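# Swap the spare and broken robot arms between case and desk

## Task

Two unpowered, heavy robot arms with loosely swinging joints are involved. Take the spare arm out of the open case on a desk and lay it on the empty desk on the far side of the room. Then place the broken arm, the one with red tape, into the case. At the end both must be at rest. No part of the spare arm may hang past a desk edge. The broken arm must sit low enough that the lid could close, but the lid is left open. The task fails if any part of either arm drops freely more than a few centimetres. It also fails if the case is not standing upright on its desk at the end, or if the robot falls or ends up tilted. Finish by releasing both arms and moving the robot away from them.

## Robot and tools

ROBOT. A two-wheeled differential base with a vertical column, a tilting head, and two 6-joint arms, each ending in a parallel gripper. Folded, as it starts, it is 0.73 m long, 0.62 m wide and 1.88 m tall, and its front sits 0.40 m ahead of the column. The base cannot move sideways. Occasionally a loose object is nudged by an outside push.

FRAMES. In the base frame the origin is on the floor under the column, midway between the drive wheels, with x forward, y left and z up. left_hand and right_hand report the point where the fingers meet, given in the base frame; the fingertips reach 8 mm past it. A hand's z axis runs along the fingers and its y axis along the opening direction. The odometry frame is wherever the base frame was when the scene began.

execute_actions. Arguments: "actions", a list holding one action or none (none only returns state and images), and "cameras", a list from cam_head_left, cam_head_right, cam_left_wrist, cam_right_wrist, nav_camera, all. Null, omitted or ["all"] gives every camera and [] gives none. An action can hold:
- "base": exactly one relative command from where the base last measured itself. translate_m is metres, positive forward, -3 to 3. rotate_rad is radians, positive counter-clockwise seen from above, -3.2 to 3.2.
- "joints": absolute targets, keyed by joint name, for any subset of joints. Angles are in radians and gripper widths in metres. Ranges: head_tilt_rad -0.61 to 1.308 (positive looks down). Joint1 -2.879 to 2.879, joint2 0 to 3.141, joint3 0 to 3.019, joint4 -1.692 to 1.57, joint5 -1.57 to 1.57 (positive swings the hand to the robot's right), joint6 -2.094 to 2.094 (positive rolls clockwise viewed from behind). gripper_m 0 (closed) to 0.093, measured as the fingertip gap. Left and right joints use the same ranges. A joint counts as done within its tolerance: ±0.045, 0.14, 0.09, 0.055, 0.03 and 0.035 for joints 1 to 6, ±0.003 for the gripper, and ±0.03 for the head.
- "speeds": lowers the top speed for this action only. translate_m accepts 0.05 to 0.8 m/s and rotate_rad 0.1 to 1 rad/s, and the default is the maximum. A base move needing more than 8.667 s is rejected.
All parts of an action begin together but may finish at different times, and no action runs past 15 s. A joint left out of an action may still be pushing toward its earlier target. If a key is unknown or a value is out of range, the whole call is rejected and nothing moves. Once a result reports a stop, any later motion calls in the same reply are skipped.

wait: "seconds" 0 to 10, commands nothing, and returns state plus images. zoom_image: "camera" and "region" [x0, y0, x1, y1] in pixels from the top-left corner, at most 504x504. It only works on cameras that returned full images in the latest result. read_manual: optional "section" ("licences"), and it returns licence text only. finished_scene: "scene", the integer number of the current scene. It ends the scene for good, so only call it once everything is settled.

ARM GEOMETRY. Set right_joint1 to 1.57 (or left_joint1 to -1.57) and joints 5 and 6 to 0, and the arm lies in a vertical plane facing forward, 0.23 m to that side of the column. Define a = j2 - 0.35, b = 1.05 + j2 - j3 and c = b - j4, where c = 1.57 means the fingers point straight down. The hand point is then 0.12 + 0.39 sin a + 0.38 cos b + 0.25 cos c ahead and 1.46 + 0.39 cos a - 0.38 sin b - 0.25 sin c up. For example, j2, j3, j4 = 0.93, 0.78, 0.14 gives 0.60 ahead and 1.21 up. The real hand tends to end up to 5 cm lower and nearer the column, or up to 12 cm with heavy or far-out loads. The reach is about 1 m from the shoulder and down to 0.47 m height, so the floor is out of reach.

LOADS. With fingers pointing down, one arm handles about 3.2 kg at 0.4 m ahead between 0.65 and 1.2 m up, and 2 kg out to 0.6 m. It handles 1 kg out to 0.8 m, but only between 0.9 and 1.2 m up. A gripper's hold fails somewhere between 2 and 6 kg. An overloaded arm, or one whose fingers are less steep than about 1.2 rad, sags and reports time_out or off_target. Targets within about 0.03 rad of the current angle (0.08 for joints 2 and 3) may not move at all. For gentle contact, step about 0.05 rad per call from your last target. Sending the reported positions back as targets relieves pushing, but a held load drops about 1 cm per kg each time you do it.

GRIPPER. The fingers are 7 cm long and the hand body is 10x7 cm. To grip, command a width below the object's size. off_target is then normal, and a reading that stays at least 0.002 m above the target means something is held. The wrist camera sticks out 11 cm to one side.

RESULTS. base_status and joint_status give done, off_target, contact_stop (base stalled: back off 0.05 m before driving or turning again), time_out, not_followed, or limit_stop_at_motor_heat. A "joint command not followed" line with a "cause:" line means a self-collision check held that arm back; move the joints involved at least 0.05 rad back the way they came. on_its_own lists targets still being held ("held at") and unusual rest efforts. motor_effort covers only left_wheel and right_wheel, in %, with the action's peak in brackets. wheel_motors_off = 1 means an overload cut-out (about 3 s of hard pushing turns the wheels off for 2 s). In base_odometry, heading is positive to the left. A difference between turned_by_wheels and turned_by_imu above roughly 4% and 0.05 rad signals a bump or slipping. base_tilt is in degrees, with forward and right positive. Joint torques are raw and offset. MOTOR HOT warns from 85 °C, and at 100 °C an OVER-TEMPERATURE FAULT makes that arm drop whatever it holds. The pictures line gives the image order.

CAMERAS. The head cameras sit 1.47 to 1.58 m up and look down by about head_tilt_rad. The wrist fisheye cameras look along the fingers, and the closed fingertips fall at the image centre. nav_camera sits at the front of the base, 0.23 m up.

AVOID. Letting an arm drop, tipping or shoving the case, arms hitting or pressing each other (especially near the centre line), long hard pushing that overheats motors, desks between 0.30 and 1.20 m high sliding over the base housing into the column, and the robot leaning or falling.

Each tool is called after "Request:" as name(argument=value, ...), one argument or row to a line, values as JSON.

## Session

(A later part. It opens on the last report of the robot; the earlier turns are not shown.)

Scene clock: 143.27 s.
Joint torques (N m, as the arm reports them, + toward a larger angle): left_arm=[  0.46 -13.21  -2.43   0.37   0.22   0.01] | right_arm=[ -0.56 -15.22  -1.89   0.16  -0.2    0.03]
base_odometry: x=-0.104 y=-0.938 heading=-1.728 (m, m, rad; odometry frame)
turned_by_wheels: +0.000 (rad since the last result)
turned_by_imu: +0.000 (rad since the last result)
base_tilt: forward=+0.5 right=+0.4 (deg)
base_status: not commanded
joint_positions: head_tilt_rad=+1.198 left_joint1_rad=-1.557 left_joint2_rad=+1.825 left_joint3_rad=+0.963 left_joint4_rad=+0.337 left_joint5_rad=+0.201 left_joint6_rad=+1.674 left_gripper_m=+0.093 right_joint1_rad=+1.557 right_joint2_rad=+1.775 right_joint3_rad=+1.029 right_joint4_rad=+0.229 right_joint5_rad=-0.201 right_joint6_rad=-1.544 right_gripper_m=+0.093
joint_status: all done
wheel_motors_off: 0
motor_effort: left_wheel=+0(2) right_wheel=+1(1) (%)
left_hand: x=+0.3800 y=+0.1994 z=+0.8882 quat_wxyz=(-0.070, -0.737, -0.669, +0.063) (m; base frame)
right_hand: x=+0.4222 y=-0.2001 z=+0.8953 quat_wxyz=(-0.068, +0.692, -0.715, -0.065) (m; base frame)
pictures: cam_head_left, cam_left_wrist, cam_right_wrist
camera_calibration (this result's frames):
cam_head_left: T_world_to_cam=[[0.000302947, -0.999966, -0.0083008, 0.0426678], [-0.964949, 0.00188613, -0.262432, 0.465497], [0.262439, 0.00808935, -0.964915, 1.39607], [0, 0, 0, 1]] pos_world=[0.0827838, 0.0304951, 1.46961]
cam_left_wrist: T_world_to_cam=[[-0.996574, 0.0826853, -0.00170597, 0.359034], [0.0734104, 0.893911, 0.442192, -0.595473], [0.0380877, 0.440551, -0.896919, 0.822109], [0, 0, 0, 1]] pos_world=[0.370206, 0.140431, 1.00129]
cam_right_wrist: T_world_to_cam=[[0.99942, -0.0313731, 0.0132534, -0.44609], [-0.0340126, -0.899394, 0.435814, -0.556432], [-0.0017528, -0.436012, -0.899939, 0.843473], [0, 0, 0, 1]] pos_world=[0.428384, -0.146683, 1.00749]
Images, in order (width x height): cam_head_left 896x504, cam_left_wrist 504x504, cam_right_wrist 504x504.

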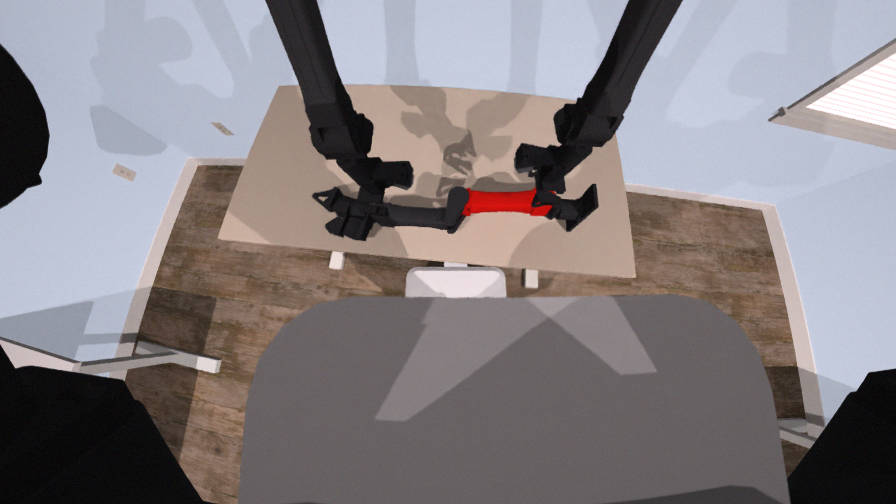

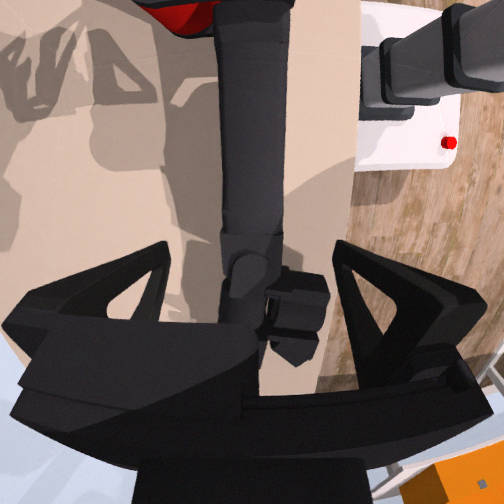

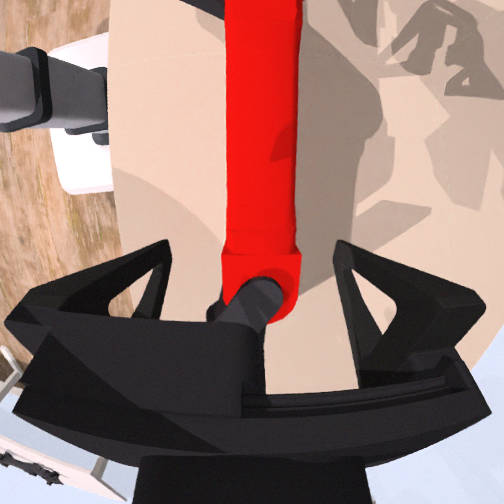

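Good; right about 7 mm far, add a bit to j4.

Request:
execute_actions(
  actions=[
    {"joints":{"left_joint2_rad":1.93,"left_joint3_rad":1.055,"right_joint2_rad":1.85,"right_joint3_rad":1.115}},
  ],
  cameras=[],
)

Request:
execute_actions(
  actions=[
    {"joints":{"left_joint2_rad":1.99,"left_joint3_rad":1.11,"right_joint2_rad":1.91,"right_joint3_rad":1.17}},
  ],
  cameras=[],
)

Request:
execute_actions(
  actions=[
    {"joints":{"left_joint2_rad":2.045,"left_joint3_rad":1.165,"right_joint2_rad":1.965,"right_joint3_rad":1.225}},
  ],
  cameras=["cam_left_wrist","cam_right_wrist"],
)

Request:
execute_actions(
  actions=[
    {"joints":{"left_joint2_rad":2.1,"left_joint3_rad":1.225,"right_joint2_rad":2.02,"right_joint3_rad":1.28}},
  ],
  cameras=[],
)

Request:
execute_actions(
  actions=[
    {"joints":{"left_joint2_rad":2.15,"left_joint3_rad":1.28,"right_joint2_rad":2.065,"right_joint3_rad":1.325}},
  ],
  cameras=["cam_left_wrist","cam_right_wrist"],
)

Scene clock: 151.13 s.
Joint torques (N m, as the arm reports them, + toward a larger angle): left_arm=[  0.42 -11.25  -3.24   0.37   0.21   0.01] | right_arm=[  0.24 -12.88  -2.24   0.42  -0.21  -0.01]
base_odometry: x=-0.104 y=-0.938 heading=-1.728 (m, m, rad; odometry frame)
turned_by_wheels: +0.000 (rad since the last result)
turned_by_imu: -0.001 (rad since the last result)
base_tilt: forward=+0.5 right=+0.4 (deg)
base_status: not commanded
joint_positions: head_tilt_rad=+1.198 left_joint1_rad=-1.557 left_joint2_rad=+1.927 left_joint3_rad=+1.063 left_joint4_rad=+0.337 left_joint5_rad=+0.201 left_joint6_rad=+1.674 left_gripper_m=+0.093 right_joint1_rad=+1.557 right_joint2_rad=+1.838 right_joint3_rad=+1.121 right_joint4_rad=+0.229 right_joint5_rad=-0.201 right_joint6_rad=-1.544 right_gripper_m=+0.093
joint_status: all done
wheel_motors_off: 0
motor_effort: left_wheel=+0(0) right_wheel=+0(1) (%)
left_hand: x=+0.3802 y=+0.1998 z=+0.8494 quat_wxyz=(-0.069, -0.737, -0.670, +0.064) (m; base frame)
right_hand: x=+0.4434 y=-0.2006 z=+0.8692 quat_wxyz=(-0.079, +0.693, -0.714, -0.055) (m; base frame)
pictures: none
No camera images: the call's "cameras" was empty. Leave "cameras" out to get every camera's image.

Scene clock: 151.87 s.
Joint torques (N m, as the arm reports them, + toward a larger angle): left_arm=[  0.34 -11.25  -2.95   0.31   0.21   0.01] | right_arm=[ -0.21 -12.83  -2.44   0.32  -0.21  -0.02]
base_odometry: x=-0.104 y=-0.938 heading=-1.728 (m, m, rad; odometry frame)
turned_by_wheels: +0.000 (rad since the last result)
turned_by_imu: +0.000 (rad since the last result)
base_tilt: forward=+0.5 right=+0.4 (deg)
base_status: not commanded
joint_positions: head_tilt_rad=+1.198 left_joint1_rad=-1.557 left_joint2_rad=+1.981 left_joint3_rad=+1.115 left_joint4_rad=+0.337 left_joint5_rad=+0.201 left_joint6_rad=+1.674 left_gripper_m=+0.093 right_joint1_rad=+1.557 right_joint2_rad=+1.902 right_joint3_rad=+1.175 right_joint4_rad=+0.229 right_joint5_rad=-0.201 right_joint6_rad=-1.544 right_gripper_m=+0.093
joint_status: all done
wheel_motors_off: 0
motor_effort: left_wheel=+0(0) right_wheel=+0(2) (%)
left_hand: x=+0.3787 y=+0.2001 z=+0.8290 quat_wxyz=(-0.068, -0.737, -0.670, +0.065) (m; base frame)
right_hand: x=+0.4377 y=-0.2008 z=+0.8452 quat_wxyz=(-0.075, +0.693, -0.715, -0.058) (m; base frame)
pictures: none
No camera images: the call's "cameras" was empty. Leave "cameras" out to get every camera's image.

Scene clock: 152.57 s.
Joint torques (N m, as the arm reports them, + toward a larger angle): left_arm=[  0.13 -11.06  -3.     0.33   0.2    0.02] | right_arm=[  0.13 -13.77  -2.38   0.44  -0.21  -0.01]
base_odometry: x=-0.104 y=-0.938 heading=-1.728 (m, m, rad; odometry frame)
turned_by_wheels: +0.000 (rad since the last result)
turned_by_imu: +0.000 (rad since the last result)
base_tilt: forward=+0.5 right=+0.4 (deg)
base_status: not commanded
joint_positions: head_tilt_rad=+1.198 left_joint1_rad=-1.557 left_joint2_rad=+2.036 left_joint3_rad=+1.170 left_joint4_rad=+0.337 left_joint5_rad=+0.201 left_joint6_rad=+1.674 left_gripper_m=+0.093 right_joint1_rad=+1.557 right_joint2_rad=+1.954 right_joint3_rad=+1.231 right_joint4_rad=+0.229 right_joint5_rad=-0.201 right_joint6_rad=-1.544 right_gripper_m=+0.093
joint_status: all done
wheel_motors_off: 0
motor_effort: left_wheel=+0(1) right_wheel=+1(1) (%)
left_hand: x=+0.3763 y=+0.2003 z=+0.8078 quat_wxyz=(-0.068, -0.737, -0.670, +0.065) (m; base frame)
right_hand: x=+0.4396 y=-0.2011 z=+0.8248 quat_wxyz=(-0.076, +0.693, -0.714, -0.057) (m; base frame)
pictures: cam_left_wrist, cam_right_wrist
camera_calibration (this result's frames):
cam_left_wrist: T_world_to_cam=[[-0.996577, 0.0826338, 0.00247302, 0.351782], [0.0752189, 0.893928, 0.441853, -0.560895], [0.0343013, 0.440527, -0.897084, 0.751221], [0, 0, 0, 1]] pos_world=[0.367, 0.141398, 0.920871]
cam_right_wrist: T_world_to_cam=[[0.998877, -0.0311037, 0.035745, -0.480881], [-0.0435735, -0.899337, 0.435079, -0.521148], [0.0186142, -0.436148, -0.899682, 0.770447], [0, 0, 0, 1]] pos_world=[0.443291, -0.147616, 0.937087]
Images, in order (width x height): cam_left_wrist 504x504, cam_right_wrist 504x504.

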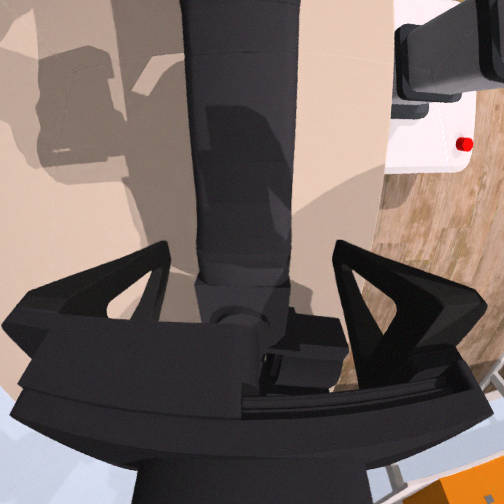

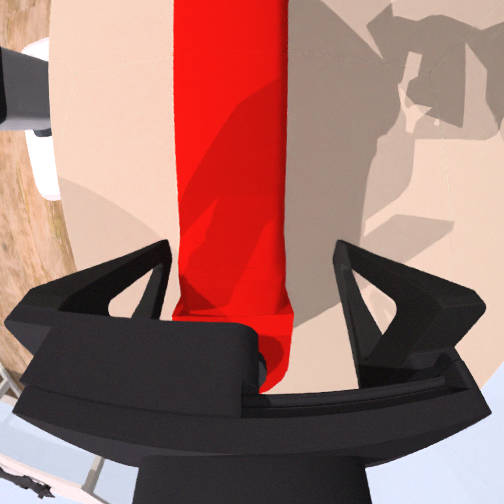

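Scene clock: 153.27 s.
Joint torques (N m, as the arm reports them, + toward a larger angle): left_arm=[  0.3  -10.89  -2.88   0.42   0.21   0.01] | right_arm=[ -0.44 -12.63  -2.14   0.15  -0.2    0.02]
base_odometry: x=-0.104 y=-0.938 heading=-1.728 (m, m, rad; odometry frame)
turned_by_wheels: +0.000 (rad since the last result)
turned_by_imu: +0.000 (rad since the last result)
base_tilt: forward=+0.4 right=+0.4 (deg)
base_status: not commanded
joint_positions: head_tilt_rad=+1.198 left_joint1_rad=-1.557 left_joint2_rad=+2.091 left_joint3_rad=+1.229 left_joint4_rad=+0.337 left_joint5_rad=+0.201 left_joint6_rad=+1.674 left_gripper_m=+0.093 right_joint1_rad=+1.557 right_joint2_rad=+2.012 right_joint3_rad=+1.284 right_joint4_rad=+0.229 right_joint5_rad=-0.201 right_joint6_rad=-1.544 right_gripper_m=+0.093
joint_status: all done
wheel_motors_off: 0
motor_effort: left_wheel=+2(1) right_wheel=+1(0) (%)
left_hand: x=+0.3760 y=+0.2006 z=+0.7864 quat_wxyz=(-0.070, -0.737, -0.669, +0.063) (m; base frame)
right_hand: x=+0.4355 y=-0.2013 z=+0.8029 quat_wxyz=(-0.075, +0.693, -0.715, -0.059) (m; base frame)
pictures: none
No camera images: the call's "cameras" was empty. Leave "cameras" out to get every camera's image.

Scene clock: 154.03 s.
Joint torques (N m, as the arm reports them, + toward a larger angle): left_arm=[  0.29 -10.24  -2.89   0.41   0.21   0.03] | right_arm=[ -0.5  -12.14  -1.82   0.53  -0.16   0.  ]
base_odometry: x=-0.104 y=-0.938 heading=-1.728 (m, m, rad; odometry frame)
turned_by_wheels: +0.000 (rad since the last result)
turned_by_imu: +0.000 (rad since the last result)
base_tilt: forward=+0.5 right=+0.4 (deg)
base_status: not commanded
joint_positions: head_tilt_rad=+1.198 left_joint1_rad=-1.557 left_joint2_rad=+2.140 left_joint3_rad=+1.284 left_joint4_rad=+0.337 left_joint5_rad=+0.201 left_joint6_rad=+1.674 left_gripper_m=+0.093 right_joint1_rad=+1.557 right_joint2_rad=+2.040 right_joint3_rad=+1.327 right_joint4_rad=+0.229 right_joint5_rad=-0.202 right_joint6_rad=-1.545 right_gripper_m=+0.093
joint_status: all done
wheel_motors_off: 0
motor_effort: left_wheel=-2(1) right_wheel=+0(2) (%)
left_hand: x=+0.3755 y=+0.2008 z=+0.7672 quat_wxyz=(-0.072, -0.737, -0.669, +0.061) (m; base frame)
right_hand: x=+0.4436 y=-0.2013 z=+0.7914 quat_wxyz=(-0.081, +0.694, -0.714, -0.054) (m; base frame)
pictures: cam_left_wrist, cam_right_wrist
camera_calibration (this result's frames):
cam_left_wrist: T_world_to_cam=[[-0.996542, 0.0827556, -0.00740448, 0.35855], [0.070942, 0.893888, 0.442641, -0.542335], [0.0432498, 0.440585, -0.896668, 0.710943], [0, 0, 0, 1]] pos_world=[0.365037, 0.141885, 0.880194]
cam_right_wrist: T_world_to_cam=[[0.998451, -0.0306078, 0.0464575, -0.491832], [-0.0477612, -0.899821, 0.433636, -0.503738], [0.0285308, -0.435184, -0.89989, 0.736161], [0, 0, 0, 1]] pos_world=[0.446008, -0.147963, 0.903752]
Images, in order (width x height): cam_left_wrist 504x504, cam_right_wrist 504x504.

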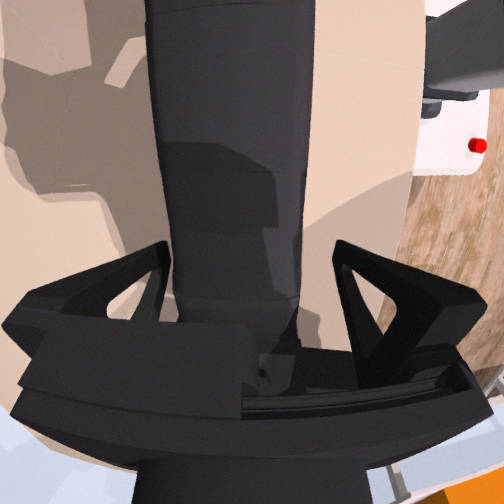

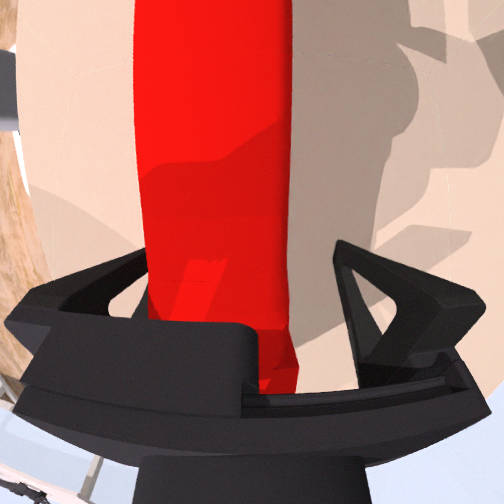

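Centre with a small right turn, then grip.

Request:
execute_actions(
  actions=[
    {"base":{"rotate_rad":-0.05},"speeds":{"rotate_rad":0.1}},
  ],
  cameras=[],
)

Request:
execute_actions(
  actions=[
    {"joints":{"left_gripper_m":0,"right_gripper_m":0}},
  ],
  cameras=["cam_left_wrist","cam_right_wrist"],
)

Request:
execute_actions(
  actions=[
    {"joints":{"left_joint2_rad":2.0,"left_joint3_rad":1.19,"right_joint2_rad":1.93,"right_joint3_rad":1.25}},
  ],
  cameras=["cam_head_left"],
)

Scene clock: 158.07 s.
Joint torques (N m, as the arm reports them, + toward a larger angle): left_arm=[  0.45 -10.95  -2.83   0.38   0.22   0.03] | right_arm=[ -2.12 -12.28  -3.15   0.24   0.21   0.12]
base_odometry: x=-0.104 y=-0.938 heading=-1.776 (m, m, rad; odometry frame)
turned_by_wheels: -0.048 (rad since the last result)
turned_by_imu: -0.049 (rad since the last result)
base_tilt: forward=+0.5 right=+0.4 (deg)
base_status: done
joint_positions: head_tilt_rad=+1.198 left_joint1_rad=-1.556 left_joint2_rad=+2.140 left_joint3_rad=+1.284 left_joint4_rad=+0.337 left_joint5_rad=+0.201 left_joint6_rad=+1.674 left_gripper_m=+0.093 right_joint1_rad=+1.583 right_joint2_rad=+2.039 right_joint3_rad=+1.342 right_joint4_rad=+0.238 right_joint5_rad=-0.212 right_joint6_rad=-1.555 right_gripper_m=+0.093
joint_status: not commanded
wheel_motors_off: 0
motor_effort: left_wheel=+0(32) right_wheel=-1(45) (%)
left_hand: x=+0.3755 y=+0.2011 z=+0.7672 quat_wxyz=(-0.071, -0.737, -0.669, +0.061) (m; base frame)
right_hand: x=+0.4553 y=-0.1802 z=+0.7920 quat_wxyz=(-0.101, +0.701, -0.704, -0.057) (m; base frame)
pictures: none
No camera images: the call's "cameras" was empty. Leave "cameras" out to get every camera's image.

Scene clock: 158.77 s.
Joint torques (N m, as the arm reports them, + toward a larger angle): left_arm=[  0.4  -11.05  -2.64   0.29   0.21   0.13] | right_arm=[ -3.21 -12.32  -1.94   0.37   0.05   0.38]
base_odometry: x=-0.104 y=-0.938 heading=-1.776 (m, m, rad; odometry frame)
turned_by_wheels: +0.000 (rad since the last result)
turned_by_imu: +0.000 (rad since the last result)
base_tilt: forward=+0.5 right=+0.5 (deg)
base_status: not commanded
joint_positions: head_tilt_rad=+1.198 left_joint1_rad=-1.556 left_joint2_rad=+2.144 left_joint3_rad=+1.281 left_joint4_rad=+0.336 left_joint5_rad=+0.201 left_joint6_rad=+1.661 left_gripper_m=+0.054 right_joint1_rad=+1.594 right_joint2_rad=+2.044 right_joint3_rad=+1.326 right_joint4_rad=+0.225 right_joint5_rad=-0.209 right_joint6_rad=-1.583 right_gripper_m=+0.057
joint_status: left_gripper_m off_target (ended at +0.054, target +0.000); right_gripper_m off_target (ended at +0.057, target +0.000)
wheel_motors_off: 0
motor_effort: left_wheel=+3(5) right_wheel=-1(2) (%)
left_hand: x=+0.3707 y=+0.2014 z=+0.7665 quat_wxyz=(-0.068, -0.732, -0.674, +0.064) (m; base frame)
right_hand: x=+0.4384 y=-0.1722 z=+0.7914 quat_wxyz=(-0.092, +0.712, -0.693, -0.070) (m; base frame)
pictures: cam_left_wrist, cam_right_wrist
camera_calibration (this result's frames):
cam_left_wrist: T_world_to_cam=[[-0.997572, 0.0695717, 0.00304655, 0.348772], [0.0637361, 0.894521, 0.442458, -0.539477], [0.0280574, 0.441578, -0.896784, 0.715782], [0, 0, 0, 1]] pos_world=[0.362227, 0.142235, 0.879536]
cam_right_wrist: T_world_to_cam=[[0.998689, 0.0240574, 0.0451825, -0.475474], [0.00400763, -0.916715, 0.399522, -0.476389], [0.0510309, -0.398817, -0.91561, 0.75786], [0, 0, 0, 1]] pos_world=[0.438086, -0.123027, 0.905714]
Images, in order (width x height): cam_left_wrist 504x504, cam_right_wrist 504x504.

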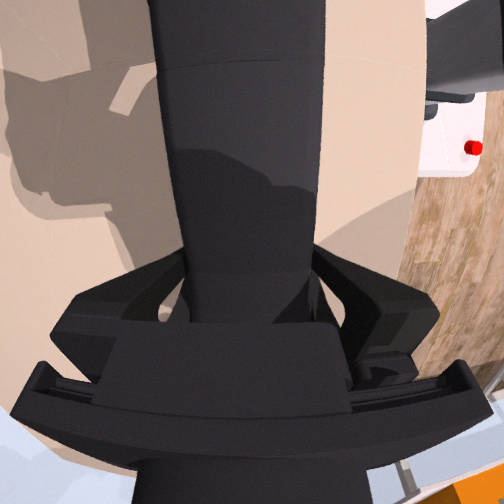

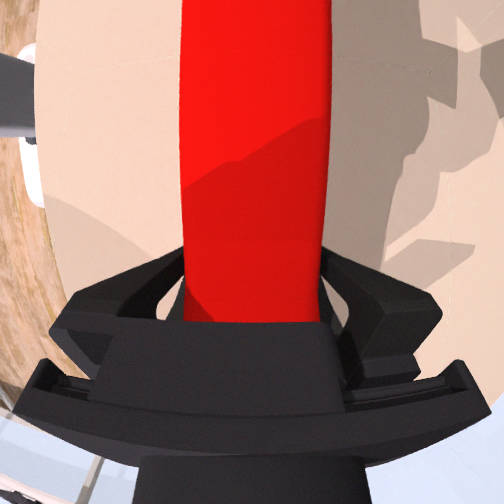

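Scene clock: 159.63 s.
Joint torques (N m, as the arm reports them, + toward a larger angle): left_arm=[  0.4  -20.74  -6.16   0.29   1.07   0.04] | right_arm=[ -2.85 -22.25  -5.63   0.14   0.08   0.16]
base_odometry: x=-0.104 y=-0.938 heading=-1.776 (m, m, rad; odometry frame)
turned_by_wheels: +0.000 (rad since the last result)
turned_by_imu: +0.000 (rad since the last result)
base_tilt: forward=+0.5 right=+0.4 (deg)
base_status: not commanded
joint_positions: head_tilt_rad=+1.198 left_joint1_rad=-1.558 left_joint2_rad=+2.110 left_joint3_rad=+1.240 left_joint4_rad=+0.336 left_joint5_rad=+0.182 left_joint6_rad=+1.670 left_gripper_m=+0.054 right_joint1_rad=+1.594 right_joint2_rad=+2.031 right_joint3_rad=+1.287 right_joint4_rad=+0.235 right_joint5_rad=-0.210 right_joint6_rad=-1.559 right_gripper_m=+0.057
joint_status: all done
wheel_motors_off: 0
motor_effort: left_wheel=+3(5) right_wheel=-2(3) (%)
left_hand: x=+0.3693 y=+0.2027 z=+0.7798 quat_wxyz=(-0.060, -0.736, -0.671, +0.061) (m; base frame)
right_hand: x=+0.4253 y=-0.1726 z=+0.7985 quat_wxyz=(-0.085, +0.703, -0.702, -0.077) (m; base frame)
pictures: cam_head_left
camera_calibration (this result's frames):
cam_head_left: T_world_to_cam=[[0.000302947, -0.999966, -0.0083008, 0.0426678], [-0.964949, 0.00188613, -0.262432, 0.465497], [0.262439, 0.00808935, -0.964915, 1.39607], [0, 0, 0, 1]] pos_world=[0.0827838, 0.0304951, 1.46961]
Images, in order (width x height): cam_head_left 896x504.

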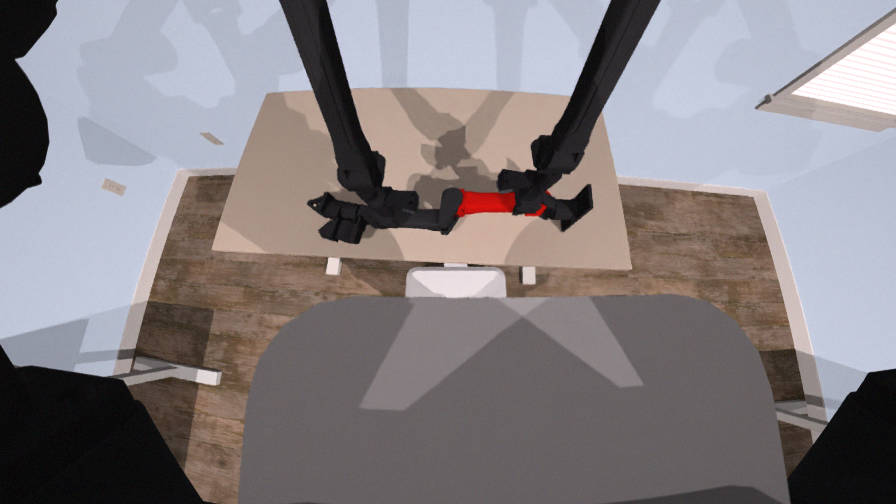

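Request:
execute_actions(
  actions=[
    {"joints":{"left_joint2_rad":1.89,"left_joint3_rad":1.08,"right_joint2_rad":1.84,"right_joint3_rad":1.15,"right_joint1_rad":1.585}},
  ],
  cameras=[],
)

Request:
execute_actions(
  actions=[
    {"joints":{"left_joint2_rad":1.78,"left_joint3_rad":0.98,"right_joint2_rad":1.74,"right_joint3_rad":1.06,"right_joint4_rad":0.21}},
  ],
  cameras=[],
)

Request:
execute_actions(
  actions=[
    {"joints":{"left_joint2_rad":1.69,"left_joint3_rad":0.91,"left_joint4_rad":0.33,"right_joint2_rad":1.66,"right_joint3_rad":1.0,"right_joint4_rad":0.19}},
  ],
  cameras=["cam_head_left"],
)

Request:
execute_actions(
  actions=[
    {"joints":{"left_joint2_rad":1.55,"left_joint3_rad":0.81,"left_joint4_rad":0.285,"right_joint2_rad":1.53,"right_joint3_rad":0.91,"right_joint4_rad":0.16}},
  ],
  cameras=[],
)

Request:
execute_actions(
  actions=[
    {"joints":{"left_joint2_rad":1.37,"left_joint3_rad":0.71,"left_joint4_rad":0.21,"right_joint2_rad":1.35,"right_joint3_rad":0.81,"right_joint4_rad":0.09}},
  ],
  cameras=["cam_head_left"],
)

Request:
execute_actions(
  actions=[
    {"base":{"translate_m":-1.074},"speeds":{"translate_m":0.4},"joints":{"left_joint2_rad":1.15,"left_joint3_rad":0.625,"left_joint4_rad":0.09,"right_joint2_rad":1.15,"right_joint3_rad":0.73,"right_joint4_rad":-0.02}},
  ],
  cameras=[],
)

Request:
execute_actions(
  actions=[
    {"base":{"rotate_rad":1.469},"speeds":{"rotate_rad":0.5},"joints":{"head_tilt_rad":0.9,"left_joint2_rad":0.93,"left_joint3_rad":0.575,"left_joint4_rad":-0.08,"right_joint2_rad":0.94,"right_joint3_rad":0.685,"right_joint4_rad":-0.17}},
  ],
  cameras=["cam_head_left","nav_camera"],
)

Scene clock: 172.27 s.
Joint torques (N m, as the arm reports them, + toward a larger angle): left_arm=[  0.32 -20.22  -5.67   0.37   1.02   0.05] | right_arm=[ -0.03 -19.5   -4.65   0.11   0.11   0.1 ]
base_odometry: x=-0.104 y=-0.938 heading=-1.776 (m, m, rad; odometry frame)
turned_by_wheels: +0.000 (rad since the last result)
turned_by_imu: -0.001 (rad since the last result)
base_tilt: forward=+0.5 right=+0.3 (deg)
base_status: not commanded
joint_positions: head_tilt_rad=+1.198 left_joint1_rad=-1.558 left_joint2_rad=+1.988 left_joint3_rad=+1.125 left_joint4_rad=+0.336 left_joint5_rad=+0.183 left_joint6_rad=+1.671 left_gripper_m=+0.054 right_joint1_rad=+1.595 right_joint2_rad=+1.915 right_joint3_rad=+1.179 right_joint4_rad=+0.236 right_joint5_rad=-0.209 right_joint6_rad=-1.557 right_gripper_m=+0.057
joint_status: all done
wheel_motors_off: 0
motor_effort: left_wheel=+3(4) right_wheel=-1(3) (%)
left_hand: x=+0.3796 y=+0.2021 z=+0.8253 quat_wxyz=(-0.063, -0.737, -0.671, +0.059) (m; base frame)
right_hand: x=+0.4336 y=-0.1727 z=+0.8425 quat_wxyz=(-0.089, +0.703, -0.702, -0.074) (m; base frame)
pictures: none
No camera images: the call's "cameras" was empty. Leave "cameras" out to get every camera's image.

Scene clock: 173.13 s.
Joint torques (N m, as the arm reports them, + toward a larger angle): left_arm=[  0.32 -21.22  -5.74   0.3    1.03   0.09] | right_arm=[ -0.54 -20.01  -4.51   0.12   0.07   0.12]
base_odometry: x=-0.104 y=-0.938 heading=-1.776 (m, m, rad; odometry frame)
turned_by_wheels: +0.000 (rad since the last result)
turned_by_imu: +0.000 (rad since the last result)
base_tilt: forward=+0.5 right=+0.4 (deg)
base_status: not commanded
joint_positions: head_tilt_rad=+1.198 left_joint1_rad=-1.558 left_joint2_rad=+1.891 left_joint3_rad=+1.025 left_joint4_rad=+0.336 left_joint5_rad=+0.183 left_joint6_rad=+1.666 left_gripper_m=+0.054 right_joint1_rad=+1.595 right_joint2_rad=+1.818 right_joint3_rad=+1.087 right_joint4_rad=+0.224 right_joint5_rad=-0.209 right_joint6_rad=-1.555 right_gripper_m=+0.057
joint_status: all done
wheel_motors_off: 0
motor_effort: left_wheel=+3(3) right_wheel=-2(2) (%)
left_hand: x=+0.3788 y=+0.2017 z=+0.8630 quat_wxyz=(-0.062, -0.735, -0.673, +0.060) (m; base frame)
right_hand: x=+0.4315 y=-0.1735 z=+0.8792 quat_wxyz=(-0.086, +0.702, -0.703, -0.077) (m; base frame)
pictures: none
No camera images: the call's "cameras" was empty. Leave "cameras" out to get every camera's image.

Scene clock: 174.13 s.
Joint torques (N m, as the arm reports them, + toward a larger angle): left_arm=[  0.4  -21.87  -5.88   0.31   1.06   0.09] | right_arm=[ -0.38 -19.66  -4.41  -0.12   0.11   0.14]
base_odometry: x=-0.104 y=-0.938 heading=-1.776 (m, m, rad; odometry frame)
turned_by_wheels: +0.000 (rad since the last result)
turned_by_imu: +0.000 (rad since the last result)
base_tilt: forward=+0.5 right=+0.3 (deg)
base_status: not commanded
joint_positions: head_tilt_rad=+1.198 left_joint1_rad=-1.558 left_joint2_rad=+1.807 left_joint3_rad=+0.958 left_joint4_rad=+0.327 left_joint5_rad=+0.182 left_joint6_rad=+1.666 left_gripper_m=+0.054 right_joint1_rad=+1.595 right_joint2_rad=+1.739 right_joint3_rad=+1.029 right_joint4_rad=+0.206 right_joint5_rad=-0.210 right_joint6_rad=-1.555 right_gripper_m=+0.057
joint_status: all done
wheel_motors_off: 0
motor_effort: left_wheel=+2(3) right_wheel=-2(1) (%)
left_hand: x=+0.3848 y=+0.2015 z=+0.8931 quat_wxyz=(-0.064, -0.735, -0.672, +0.057) (m; base frame)
right_hand: x=+0.4360 y=-0.1739 z=+0.9079 quat_wxyz=(-0.087, +0.702, -0.703, -0.075) (m; base frame)
pictures: cam_head_left
camera_calibration (this result's frames):
cam_head_left: T_world_to_cam=[[0.000302948, -0.999966, -0.0083008, 0.0426678], [-0.964949, 0.00188613, -0.262432, 0.465497], [0.262439, 0.00808935, -0.964915, 1.39607], [0, 0, 0, 1]] pos_world=[0.0827838, 0.0304951, 1.46961]
Images, in order (width x height): cam_head_left 896x504.

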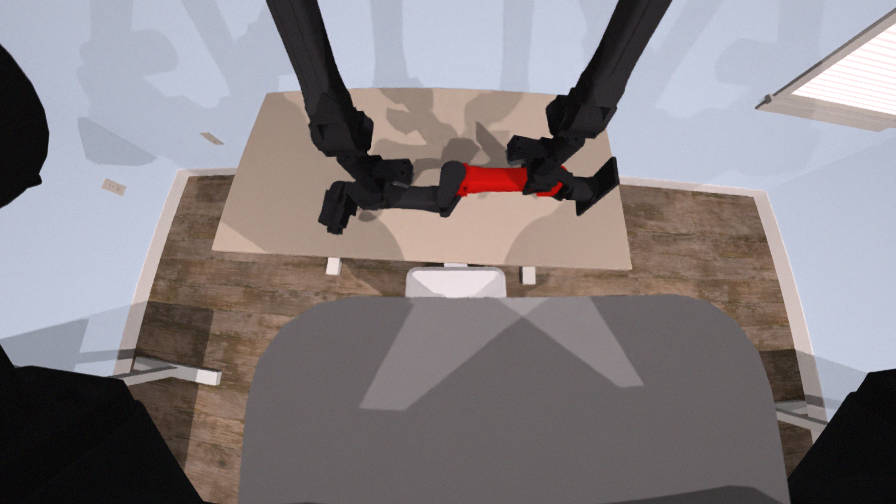

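Scene clock: 175.13 s.
Joint torques (N m, as the arm reports them, + toward a larger angle): left_arm=[  0.63 -22.34  -5.59   0.2    1.11   0.12] | right_arm=[  0.22 -19.55  -3.25   0.24   0.04   0.08]
base_odometry: x=-0.104 y=-0.938 heading=-1.776 (m, m, rad; odometry frame)
turned_by_wheels: +0.000 (rad since the last result)
turned_by_imu: +0.000 (rad since the last result)
base_tilt: forward=+0.5 right=+0.4 (deg)
base_status: not commanded
joint_positions: head_tilt_rad=+1.198 left_joint1_rad=-1.561 left_joint2_rad=+1.671 left_joint3_rad=+0.856 left_joint4_rad=+0.284 left_joint5_rad=+0.181 left_joint6_rad=+1.662 left_gripper_m=+0.054 right_joint1_rad=+1.595 right_joint2_rad=+1.602 right_joint3_rad=+0.928 right_joint4_rad=+0.165 right_joint5_rad=-0.208 right_joint6_rad=-1.552 right_gripper_m=+0.057
joint_status: all done
wheel_motors_off: 0
motor_effort: left_wheel=+3(3) right_wheel=+0(2) (%)
left_hand: x=+0.3860 y=+0.1995 z=+0.9408 quat_wxyz=(-0.062, -0.734, -0.674, +0.060) (m; base frame)
right_hand: x=+0.4359 y=-0.1752 z=+0.9565 quat_wxyz=(-0.085, +0.701, -0.704, -0.077) (m; base frame)
pictures: none
No camera images: the call's "cameras" was empty. Leave "cameras" out to get every camera's image.

Scene clock: 176.30 s.
Joint torques (N m, as the arm reports them, + toward a larger angle): left_arm=[  0.18 -20.55  -4.42   0.39   0.98   0.12] | right_arm=[ -0.35 -19.18  -1.92   0.01   0.14   0.07]
base_odometry: x=-0.104 y=-0.938 heading=-1.776 (m, m, rad; odometry frame)
turned_by_wheels: +0.000 (rad since the last result)
turned_by_imu: +0.000 (rad since the last result)
base_tilt: forward=+0.5 right=+0.4 (deg)
base_status: not commanded
joint_positions: head_tilt_rad=+1.198 left_joint1_rad=-1.561 left_joint2_rad=+1.483 left_joint3_rad=+0.748 left_joint4_rad=+0.207 left_joint5_rad=+0.184 left_joint6_rad=+1.664 left_gripper_m=+0.054 right_joint1_rad=+1.595 right_joint2_rad=+1.422 right_joint3_rad=+0.824 right_joint4_rad=+0.096 right_joint5_rad=-0.210 right_joint6_rad=-1.551 right_gripper_m=+0.057
joint_status: all done
wheel_motors_off: 0
motor_effort: left_wheel=+2(4) right_wheel=-1(1) (%)
left_hand: x=+0.3918 y=+0.1985 z=+1.0013 quat_wxyz=(-0.064, -0.734, -0.673, +0.061) (m; base frame)
right_hand: x=+0.4387 y=-0.1762 z=+1.0167 quat_wxyz=(-0.088, +0.700, -0.704, -0.075) (m; base frame)
pictures: cam_head_left
camera_calibration (this result's frames):
cam_head_left: T_world_to_cam=[[0.000302947, -0.999966, -0.0083008, 0.0426678], [-0.964949, 0.00188613, -0.262432, 0.465497], [0.262439, 0.00808935, -0.964915, 1.39607], [0, 0, 0, 1]] pos_world=[0.0827838, 0.0304951, 1.46961]
Images, in order (width x height): cam_head_left 896x504.

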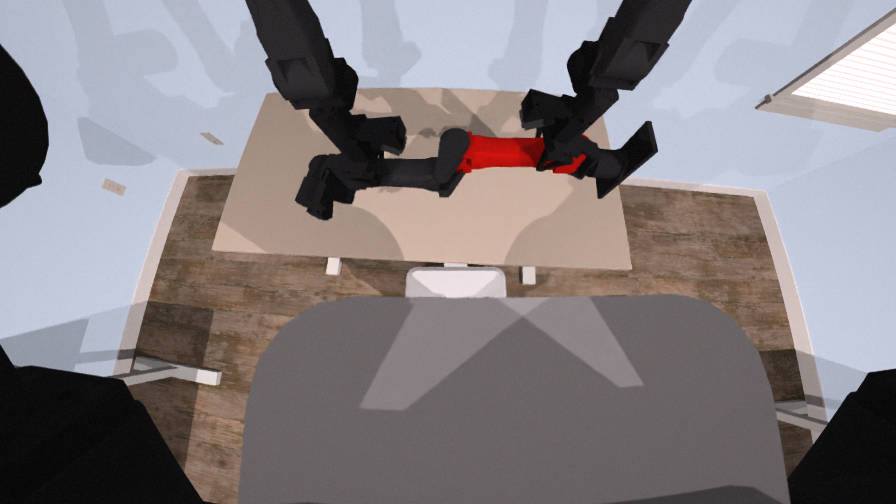

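Scene clock: 180.23 s.
Joint torques (N m, as the arm reports them, + toward a larger angle): left_arm=[  0.51 -19.37  -1.63   0.45   0.96   0.12] | right_arm=[ -0.54 -17.31   0.44   0.25   0.16   0.05]
base_odometry: x=+0.115 y=+0.114 heading=-1.777 (m, m, rad; odometry frame)
turned_by_wheels: -0.001 (rad since the last result)
turned_by_imu: +0.000 (rad since the last result)
base_tilt: forward=+0.5 right=+0.3 (deg)
base_status: done
joint_positions: head_tilt_rad=+1.198 left_joint1_rad=-1.561 left_joint2_rad=+1.253 left_joint3_rad=+0.637 left_joint4_rad=+0.084 left_joint5_rad=+0.185 left_joint6_rad=+1.662 left_gripper_m=+0.054 right_joint1_rad=+1.595 right_joint2_rad=+1.214 right_joint3_rad=+0.729 right_joint4_rad=-0.021 right_joint5_rad=-0.213 right_joint6_rad=-1.550 right_gripper_m=+0.057
joint_status: all done
wheel_motors_off: 0
motor_effort: left_wheel=-2(55) right_wheel=+1(68) (%)
left_hand: x=+0.3897 y=+0.1977 z=+1.0697 quat_wxyz=(-0.062, -0.734, -0.673, +0.062) (m; base frame)
right_hand: x=+0.4359 y=-0.1771 z=+1.0821 quat_wxyz=(-0.087, +0.700, -0.705, -0.078) (m; base frame)
pictures: none
No camera images: the call's "cameras" was empty. Leave "cameras" out to get every camera's image.

Scene clock: 184.27 s.
Joint torques (N m, as the arm reports them, + toward a larger angle): left_arm=[  0.46 -18.57   0.48   0.18   0.84   0.11] | right_arm=[ -0.05 -16.74   3.34   0.63   0.17   0.03]
base_odometry: x=+0.115 y=+0.114 heading=-0.309 (m, m, rad; odometry frame)
turned_by_wheels: +1.468 (rad since the last result)
turned_by_imu: +1.467 (rad since the last result)
base_tilt: forward=+0.5 right=+0.4 (deg)
base_status: done
joint_positions: head_tilt_rad=+0.915 left_joint1_rad=-1.562 left_joint2_rad=+1.036 left_joint3_rad=+0.572 left_joint4_rad=-0.083 left_joint5_rad=+0.187 left_joint6_rad=+1.664 left_gripper_m=+0.054 right_joint1_rad=+1.596 right_joint2_rad=+1.013 right_joint3_rad=+0.668 right_joint4_rad=-0.174 right_joint5_rad=-0.212 right_joint6_rad=-1.546 right_gripper_m=+0.057
joint_status: all done
wheel_motors_off: 0
motor_effort: left_wheel=-7(39) right_wheel=+6(56) (%)
left_hand: x=+0.3863 y=+0.1966 z=+1.1287 quat_wxyz=(-0.059, -0.734, -0.673, +0.068) (m; base frame)
right_hand: x=+0.4305 y=-0.1780 z=+1.1415 quat_wxyz=(-0.083, +0.698, -0.706, -0.082) (m; base frame)
pictures: cam_head_left, nav_camera
camera_calibration (this result's frames):
cam_head_left: T_world_to_cam=[[0.0026135, -0.999966, -0.00788446, 0.0419112], [-0.852973, 0.00188613, -0.521952, 0.859559], [0.521949, 0.00808935, -0.852938, 1.21065], [0, 0, 0, 1]] pos_world=[0.101171, 0.0304951, 1.48159]
Images, in order (width x height): cam_head_left 896x504, nav_camera 896x504.

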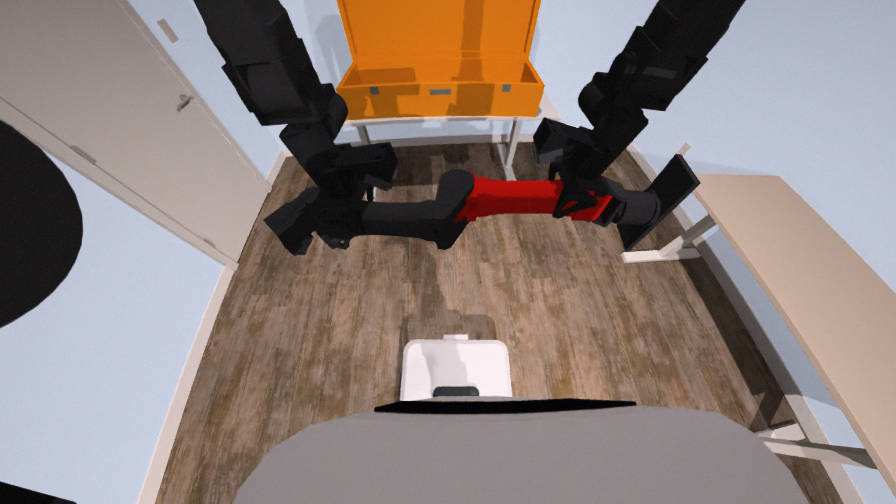

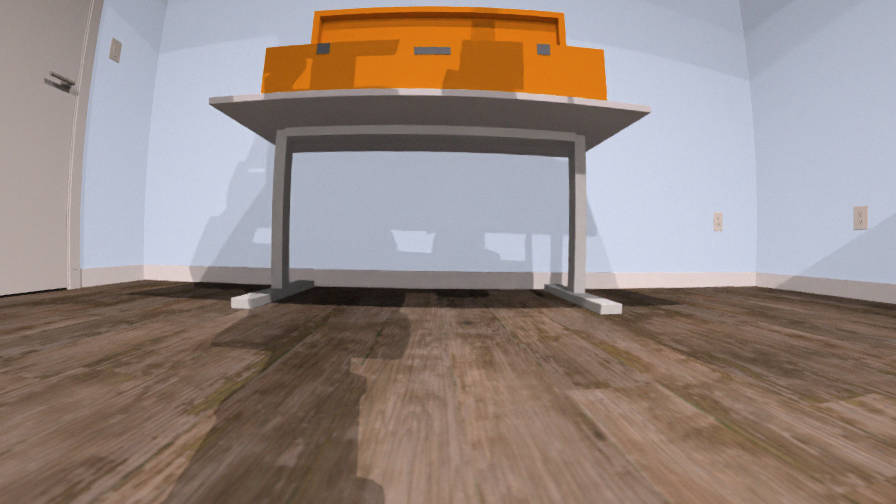

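Request:
execute_actions(
  actions=[
    {"base":{"rotate_rad":0.035},"joints":{"head_tilt_rad":1.2,"left_joint2_rad":0.72,"left_joint3_rad":0.57,"left_joint4_rad":-0.26,"right_joint2_rad":0.75,"right_joint3_rad":0.68,"right_joint4_rad":-0.34}},
  ],
  cameras=[],
)

Request:
execute_actions(
  actions=[
    {"base":{"translate_m":1.2},"speeds":{"translate_m":0.4}},
  ],
  cameras=["cam_head_left"],
)

Scene clock: 188.73 s.
Joint torques (N m, as the arm reports them, + toward a larger angle): left_arm=[  0.55 -16.87   3.7    0.18   0.75   0.16] | right_arm=[ -0.54 -16.2    6.51   0.34   0.22   0.07]
base_odometry: x=+0.115 y=+0.114 heading=-0.275 (m, m, rad; odometry frame)
turned_by_wheels: +0.034 (rad since the last result)
turned_by_imu: +0.033 (rad since the last result)
base_tilt: forward=+0.5 right=+0.4 (deg)
base_status: done
joint_positions: head_tilt_rad=+1.197 left_joint1_rad=-1.562 left_joint2_rad=+0.819 left_joint3_rad=+0.540 left_joint4_rad=-0.259 left_joint5_rad=+0.189 left_joint6_rad=+1.659 left_gripper_m=+0.054 right_joint1_rad=+1.597 right_joint2_rad=+0.824 right_joint3_rad=+0.649 right_joint4_rad=-0.342 right_joint5_rad=-0.213 right_joint6_rad=-1.552 right_gripper_m=+0.057
joint_status: all done
wheel_motors_off: 0
motor_effort: left_wheel=-9(30) right_wheel=+6(24) (%)
left_hand: x=+0.3884 y=+0.1955 z=+1.1852 quat_wxyz=(-0.062, -0.732, -0.675, +0.066) (m; base frame)
right_hand: x=+0.4325 y=-0.1786 z=+1.1980 quat_wxyz=(-0.084, +0.700, -0.704, -0.082) (m; base frame)
pictures: none
No camera images: the call's "cameras" was empty. Leave "cameras" out to get every camera's image.

Scene clock: 193.17 s.
Joint torques (N m, as the arm reports them, + toward a larger angle): left_arm=[  0.59 -17.16   3.85   0.28   0.75   0.17] | right_arm=[ -0.93 -16.41   6.38   0.4    0.2    0.03]
base_odometry: x=+1.270 y=-0.212 heading=-0.274 (m, m, rad; odometry frame)
turned_by_wheels: +0.001 (rad since the last result)
turned_by_imu: -0.001 (rad since the last result)
base_tilt: forward=+0.5 right=+0.4 (deg)
base_status: done
joint_positions: head_tilt_rad=+1.198 left_joint1_rad=-1.562 left_joint2_rad=+0.820 left_joint3_rad=+0.539 left_joint4_rad=-0.263 left_joint5_rad=+0.189 left_joint6_rad=+1.659 left_gripper_m=+0.054 right_joint1_rad=+1.597 right_joint2_rad=+0.825 right_joint3_rad=+0.648 right_joint4_rad=-0.344 right_joint5_rad=-0.213 right_joint6_rad=-1.552 right_gripper_m=+0.057
joint_status: not commanded
wheel_motors_off: 0
motor_effort: left_wheel=+1(58) right_wheel=-1(53) (%)
left_hand: x=+0.3864 y=+0.1955 z=+1.1848 quat_wxyz=(-0.060, -0.732, -0.675, +0.069) (m; base frame)
right_hand: x=+0.4309 y=-0.1785 z=+1.1975 quat_wxyz=(-0.083, +0.700, -0.704, -0.084) (m; base frame)
pictures: cam_head_left
camera_calibration (this result's frames):
cam_head_left: T_world_to_cam=[[0.000301613, -0.999966, -0.00830085, 0.042668], [-0.964991, 0.00188613, -0.262277, 0.46526], [0.262284, 0.00808935, -0.964957, 1.39615], [0, 0, 0, 1]] pos_world=[0.0827725, 0.0304951, 1.4696]
Images, in order (width x height): cam_head_left 896x504.

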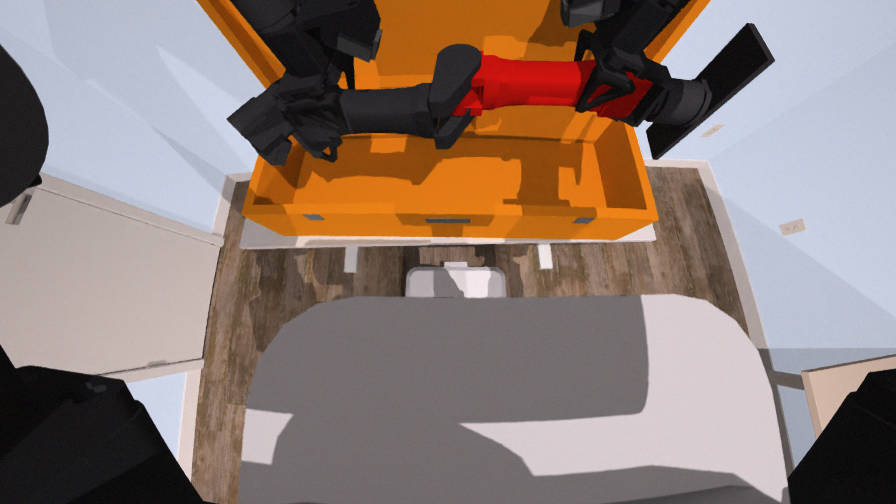

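Request:
execute_actions(
  actions=[
    {"base":{"translate_m":0.12},"speeds":{"translate_m":0.2}},
  ],
  cameras=[],
)

Request:
execute_actions(
  actions=[
    {"base":{"rotate_rad":0.06},"speeds":{"rotate_rad":0.2},"joints":{"left_joint1_rad":-1.51,"right_joint1_rad":1.64,"left_joint2_rad":0.9,"left_joint3_rad":0.57,"left_joint4_rad":-0.1,"right_joint2_rad":0.91,"right_joint3_rad":0.68,"right_joint4_rad":-0.19}},
  ],
  cameras=[],
)

Request:
execute_actions(
  actions=[
    {"joints":{"left_joint2_rad":1.08,"left_joint3_rad":0.6,"left_joint4_rad":0.04,"right_joint2_rad":1.08,"right_joint3_rad":0.71,"right_joint4_rad":-0.06}},
  ],
  cameras=[],
)

Request:
execute_actions(
  actions=[
    {"joints":{"left_joint2_rad":1.23,"left_joint3_rad":0.65,"left_joint4_rad":0.14,"right_joint2_rad":1.22,"right_joint3_rad":0.75,"right_joint4_rad":0.03}},
  ],
  cameras=["cam_head_left"],
)

Scene clock: 200.30 s.
Joint torques (N m, as the arm reports them, + toward a larger angle): left_arm=[  0.64 -17.4    3.55   0.26   0.78   0.14] | right_arm=[ -0.19 -16.6    6.32   0.42   0.24   0.05]
base_odometry: x=+1.386 y=-0.244 heading=-0.273 (m, m, rad; odometry frame)
turned_by_wheels: +0.001 (rad since the last result)
turned_by_imu: +0.000 (rad since the last result)
base_tilt: forward=+0.5 right=+0.4 (deg)
base_status: done
joint_positions: head_tilt_rad=+1.199 left_joint1_rad=-1.562 left_joint2_rad=+0.821 left_joint3_rad=+0.539 left_joint4_rad=-0.263 left_joint5_rad=+0.189 left_joint6_rad=+1.658 left_gripper_m=+0.054 right_joint1_rad=+1.597 right_joint2_rad=+0.827 right_joint3_rad=+0.648 right_joint4_rad=-0.343 right_joint5_rad=-0.213 right_joint6_rad=-1.552 right_gripper_m=+0.057
joint_status: not commanded
wheel_motors_off: 0
motor_effort: left_wheel=+1(32) right_wheel=-2(35) (%)
left_hand: x=+0.3862 y=+0.1956 z=+1.1845 quat_wxyz=(-0.060, -0.732, -0.675, +0.069) (m; base frame)
right_hand: x=+0.4307 y=-0.1785 z=+1.1968 quat_wxyz=(-0.082, +0.700, -0.704, -0.084) (m; base frame)
pictures: none
No camera images: the call's "cameras" was empty. Leave "cameras" out to get every camera's image.

Scene clock: 201.43 s.
Joint torques (N m, as the arm reports them, + toward a larger angle): left_arm=[  0.71 -18.5    1.7    0.46   0.67   0.07] | right_arm=[  0.47 -19.79   3.24   0.27  -0.24  -0.05]
base_odometry: x=+1.386 y=-0.244 heading=-0.215 (m, m, rad; odometry frame)
turned_by_wheels: +0.058 (rad since the last result)
turned_by_imu: +0.056 (rad since the last result)
base_tilt: forward=+0.5 right=+0.3 (deg)
base_status: done
joint_positions: head_tilt_rad=+1.199 left_joint1_rad=-1.515 left_joint2_rad=+1.008 left_joint3_rad=+0.550 left_joint4_rad=-0.111 left_joint5_rad=+0.191 left_joint6_rad=+1.669 left_gripper_m=+0.054 right_joint1_rad=+1.648 right_joint2_rad=+1.009 right_joint3_rad=+0.664 right_joint4_rad=-0.192 right_joint5_rad=-0.201 right_joint6_rad=-1.538 right_gripper_m=+0.057
joint_status: all done
wheel_motors_off: 0
motor_effort: left_wheel=-2(45) right_wheel=+2(51) (%)
left_hand: x=+0.3747 y=+0.2155 z=+1.1350 quat_wxyz=(-0.039, -0.728, -0.682, +0.064) (m; base frame)
right_hand: x=+0.4232 y=-0.1571 z=+1.1446 quat_wxyz=(-0.086, +0.702, -0.699, -0.102) (m; base frame)
pictures: none
No camera images: the call's "cameras" was empty. Leave "cameras" out to get every camera's image.

Scene clock: 202.60 s.
Joint torques (N m, as the arm reports them, + toward a larger angle): left_arm=[  0.88 -19.52  -0.73   0.4    0.78   0.03] | right_arm=[  0.94 -19.08   1.27   0.55  -0.37  -0.14]
base_odometry: x=+1.386 y=-0.244 heading=-0.215 (m, m, rad; odometry frame)
turned_by_wheels: +0.000 (rad since the last result)
turned_by_imu: +0.000 (rad since the last result)
base_tilt: forward=+0.5 right=+0.3 (deg)
base_status: not commanded
joint_positions: head_tilt_rad=+1.199 left_joint1_rad=-1.515 left_joint2_rad=+1.187 left_joint3_rad=+0.601 left_joint4_rad=+0.031 left_joint5_rad=+0.188 left_joint6_rad=+1.673 left_gripper_m=+0.054 right_joint1_rad=+1.648 right_joint2_rad=+1.164 right_joint3_rad=+0.705 right_joint4_rad=-0.061 right_joint5_rad=-0.198 right_joint6_rad=-1.533 right_gripper_m=+0.057
joint_status: all done
wheel_motors_off: 0
motor_effort: left_wheel=-1(3) right_wheel=+4(5) (%)
left_hand: x=+0.3796 y=+0.2184 z=+1.0879 quat_wxyz=(-0.042, -0.730, -0.680, +0.058) (m; base frame)
right_hand: x=+0.4282 y=-0.1544 z=+1.0991 quat_wxyz=(-0.092, +0.701, -0.700, -0.095) (m; base frame)
pictures: none
No camera images: the call's "cameras" was empty. Leave "cameras" out to get every camera's image.

Scene clock: 203.73 s.
Joint torques (N m, as the arm reports them, + toward a larger angle): left_arm=[  1.02 -19.74  -2.19   0.57   0.83  -0.01] | right_arm=[  0.57 -18.52  -0.31   0.32  -0.42  -0.14]
base_odometry: x=+1.386 y=-0.244 heading=-0.215 (m, m, rad; odometry frame)
turned_by_wheels: +0.000 (rad since the last result)
turned_by_imu: +0.000 (rad since the last result)
base_tilt: forward=+0.5 right=+0.4 (deg)
base_status: not commanded
joint_positions: head_tilt_rad=+1.199 left_joint1_rad=-1.515 left_joint2_rad=+1.335 left_joint3_rad=+0.661 left_joint4_rad=+0.129 left_joint5_rad=+0.187 left_joint6_rad=+1.676 left_gripper_m=+0.054 right_joint1_rad=+1.646 right_joint2_rad=+1.295 right_joint3_rad=+0.754 right_joint4_rad=+0.032 right_joint5_rad=-0.197 right_joint6_rad=-1.530 right_gripper_m=+0.057
joint_status: all done
wheel_motors_off: 0
motor_effort: left_wheel=-2(3) right_wheel=+4(7) (%)
left_hand: x=+0.3833 y=+0.2207 z=+1.0462 quat_wxyz=(-0.045, -0.731, -0.678, +0.054) (m; base frame)
right_hand: x=+0.4310 y=-0.1525 z=+1.0592 quat_wxyz=(-0.094, +0.700, -0.702, -0.091) (m; base frame)
pictures: cam_head_left
camera_calibration (this result's frames):
cam_head_left: T_world_to_cam=[[0.000299835, -0.999966, -0.00830091, 0.0426682], [-0.965047, 0.00188613, -0.26207, 0.464945], [0.262077, 0.00808935, -0.965013, 1.39624], [0, 0, 0, 1]] pos_world=[0.0827574, 0.0304951, 1.4696]
Images, in order (width x height): cam_head_left 896x504.

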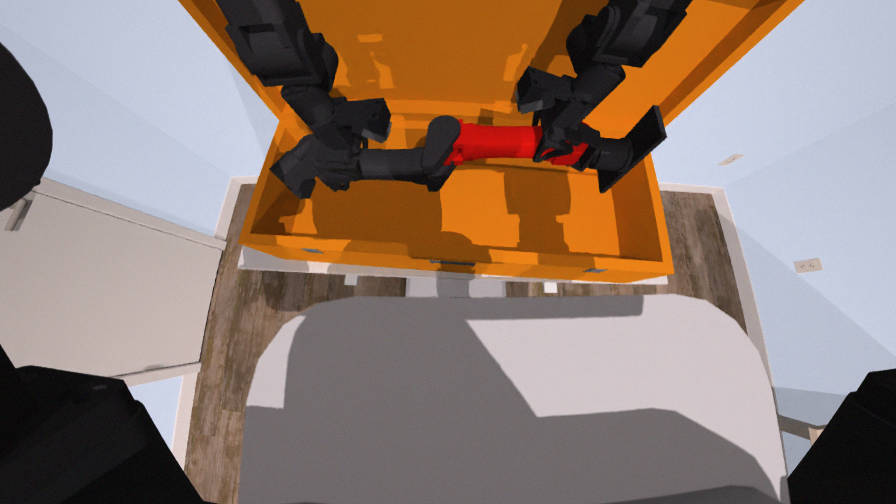

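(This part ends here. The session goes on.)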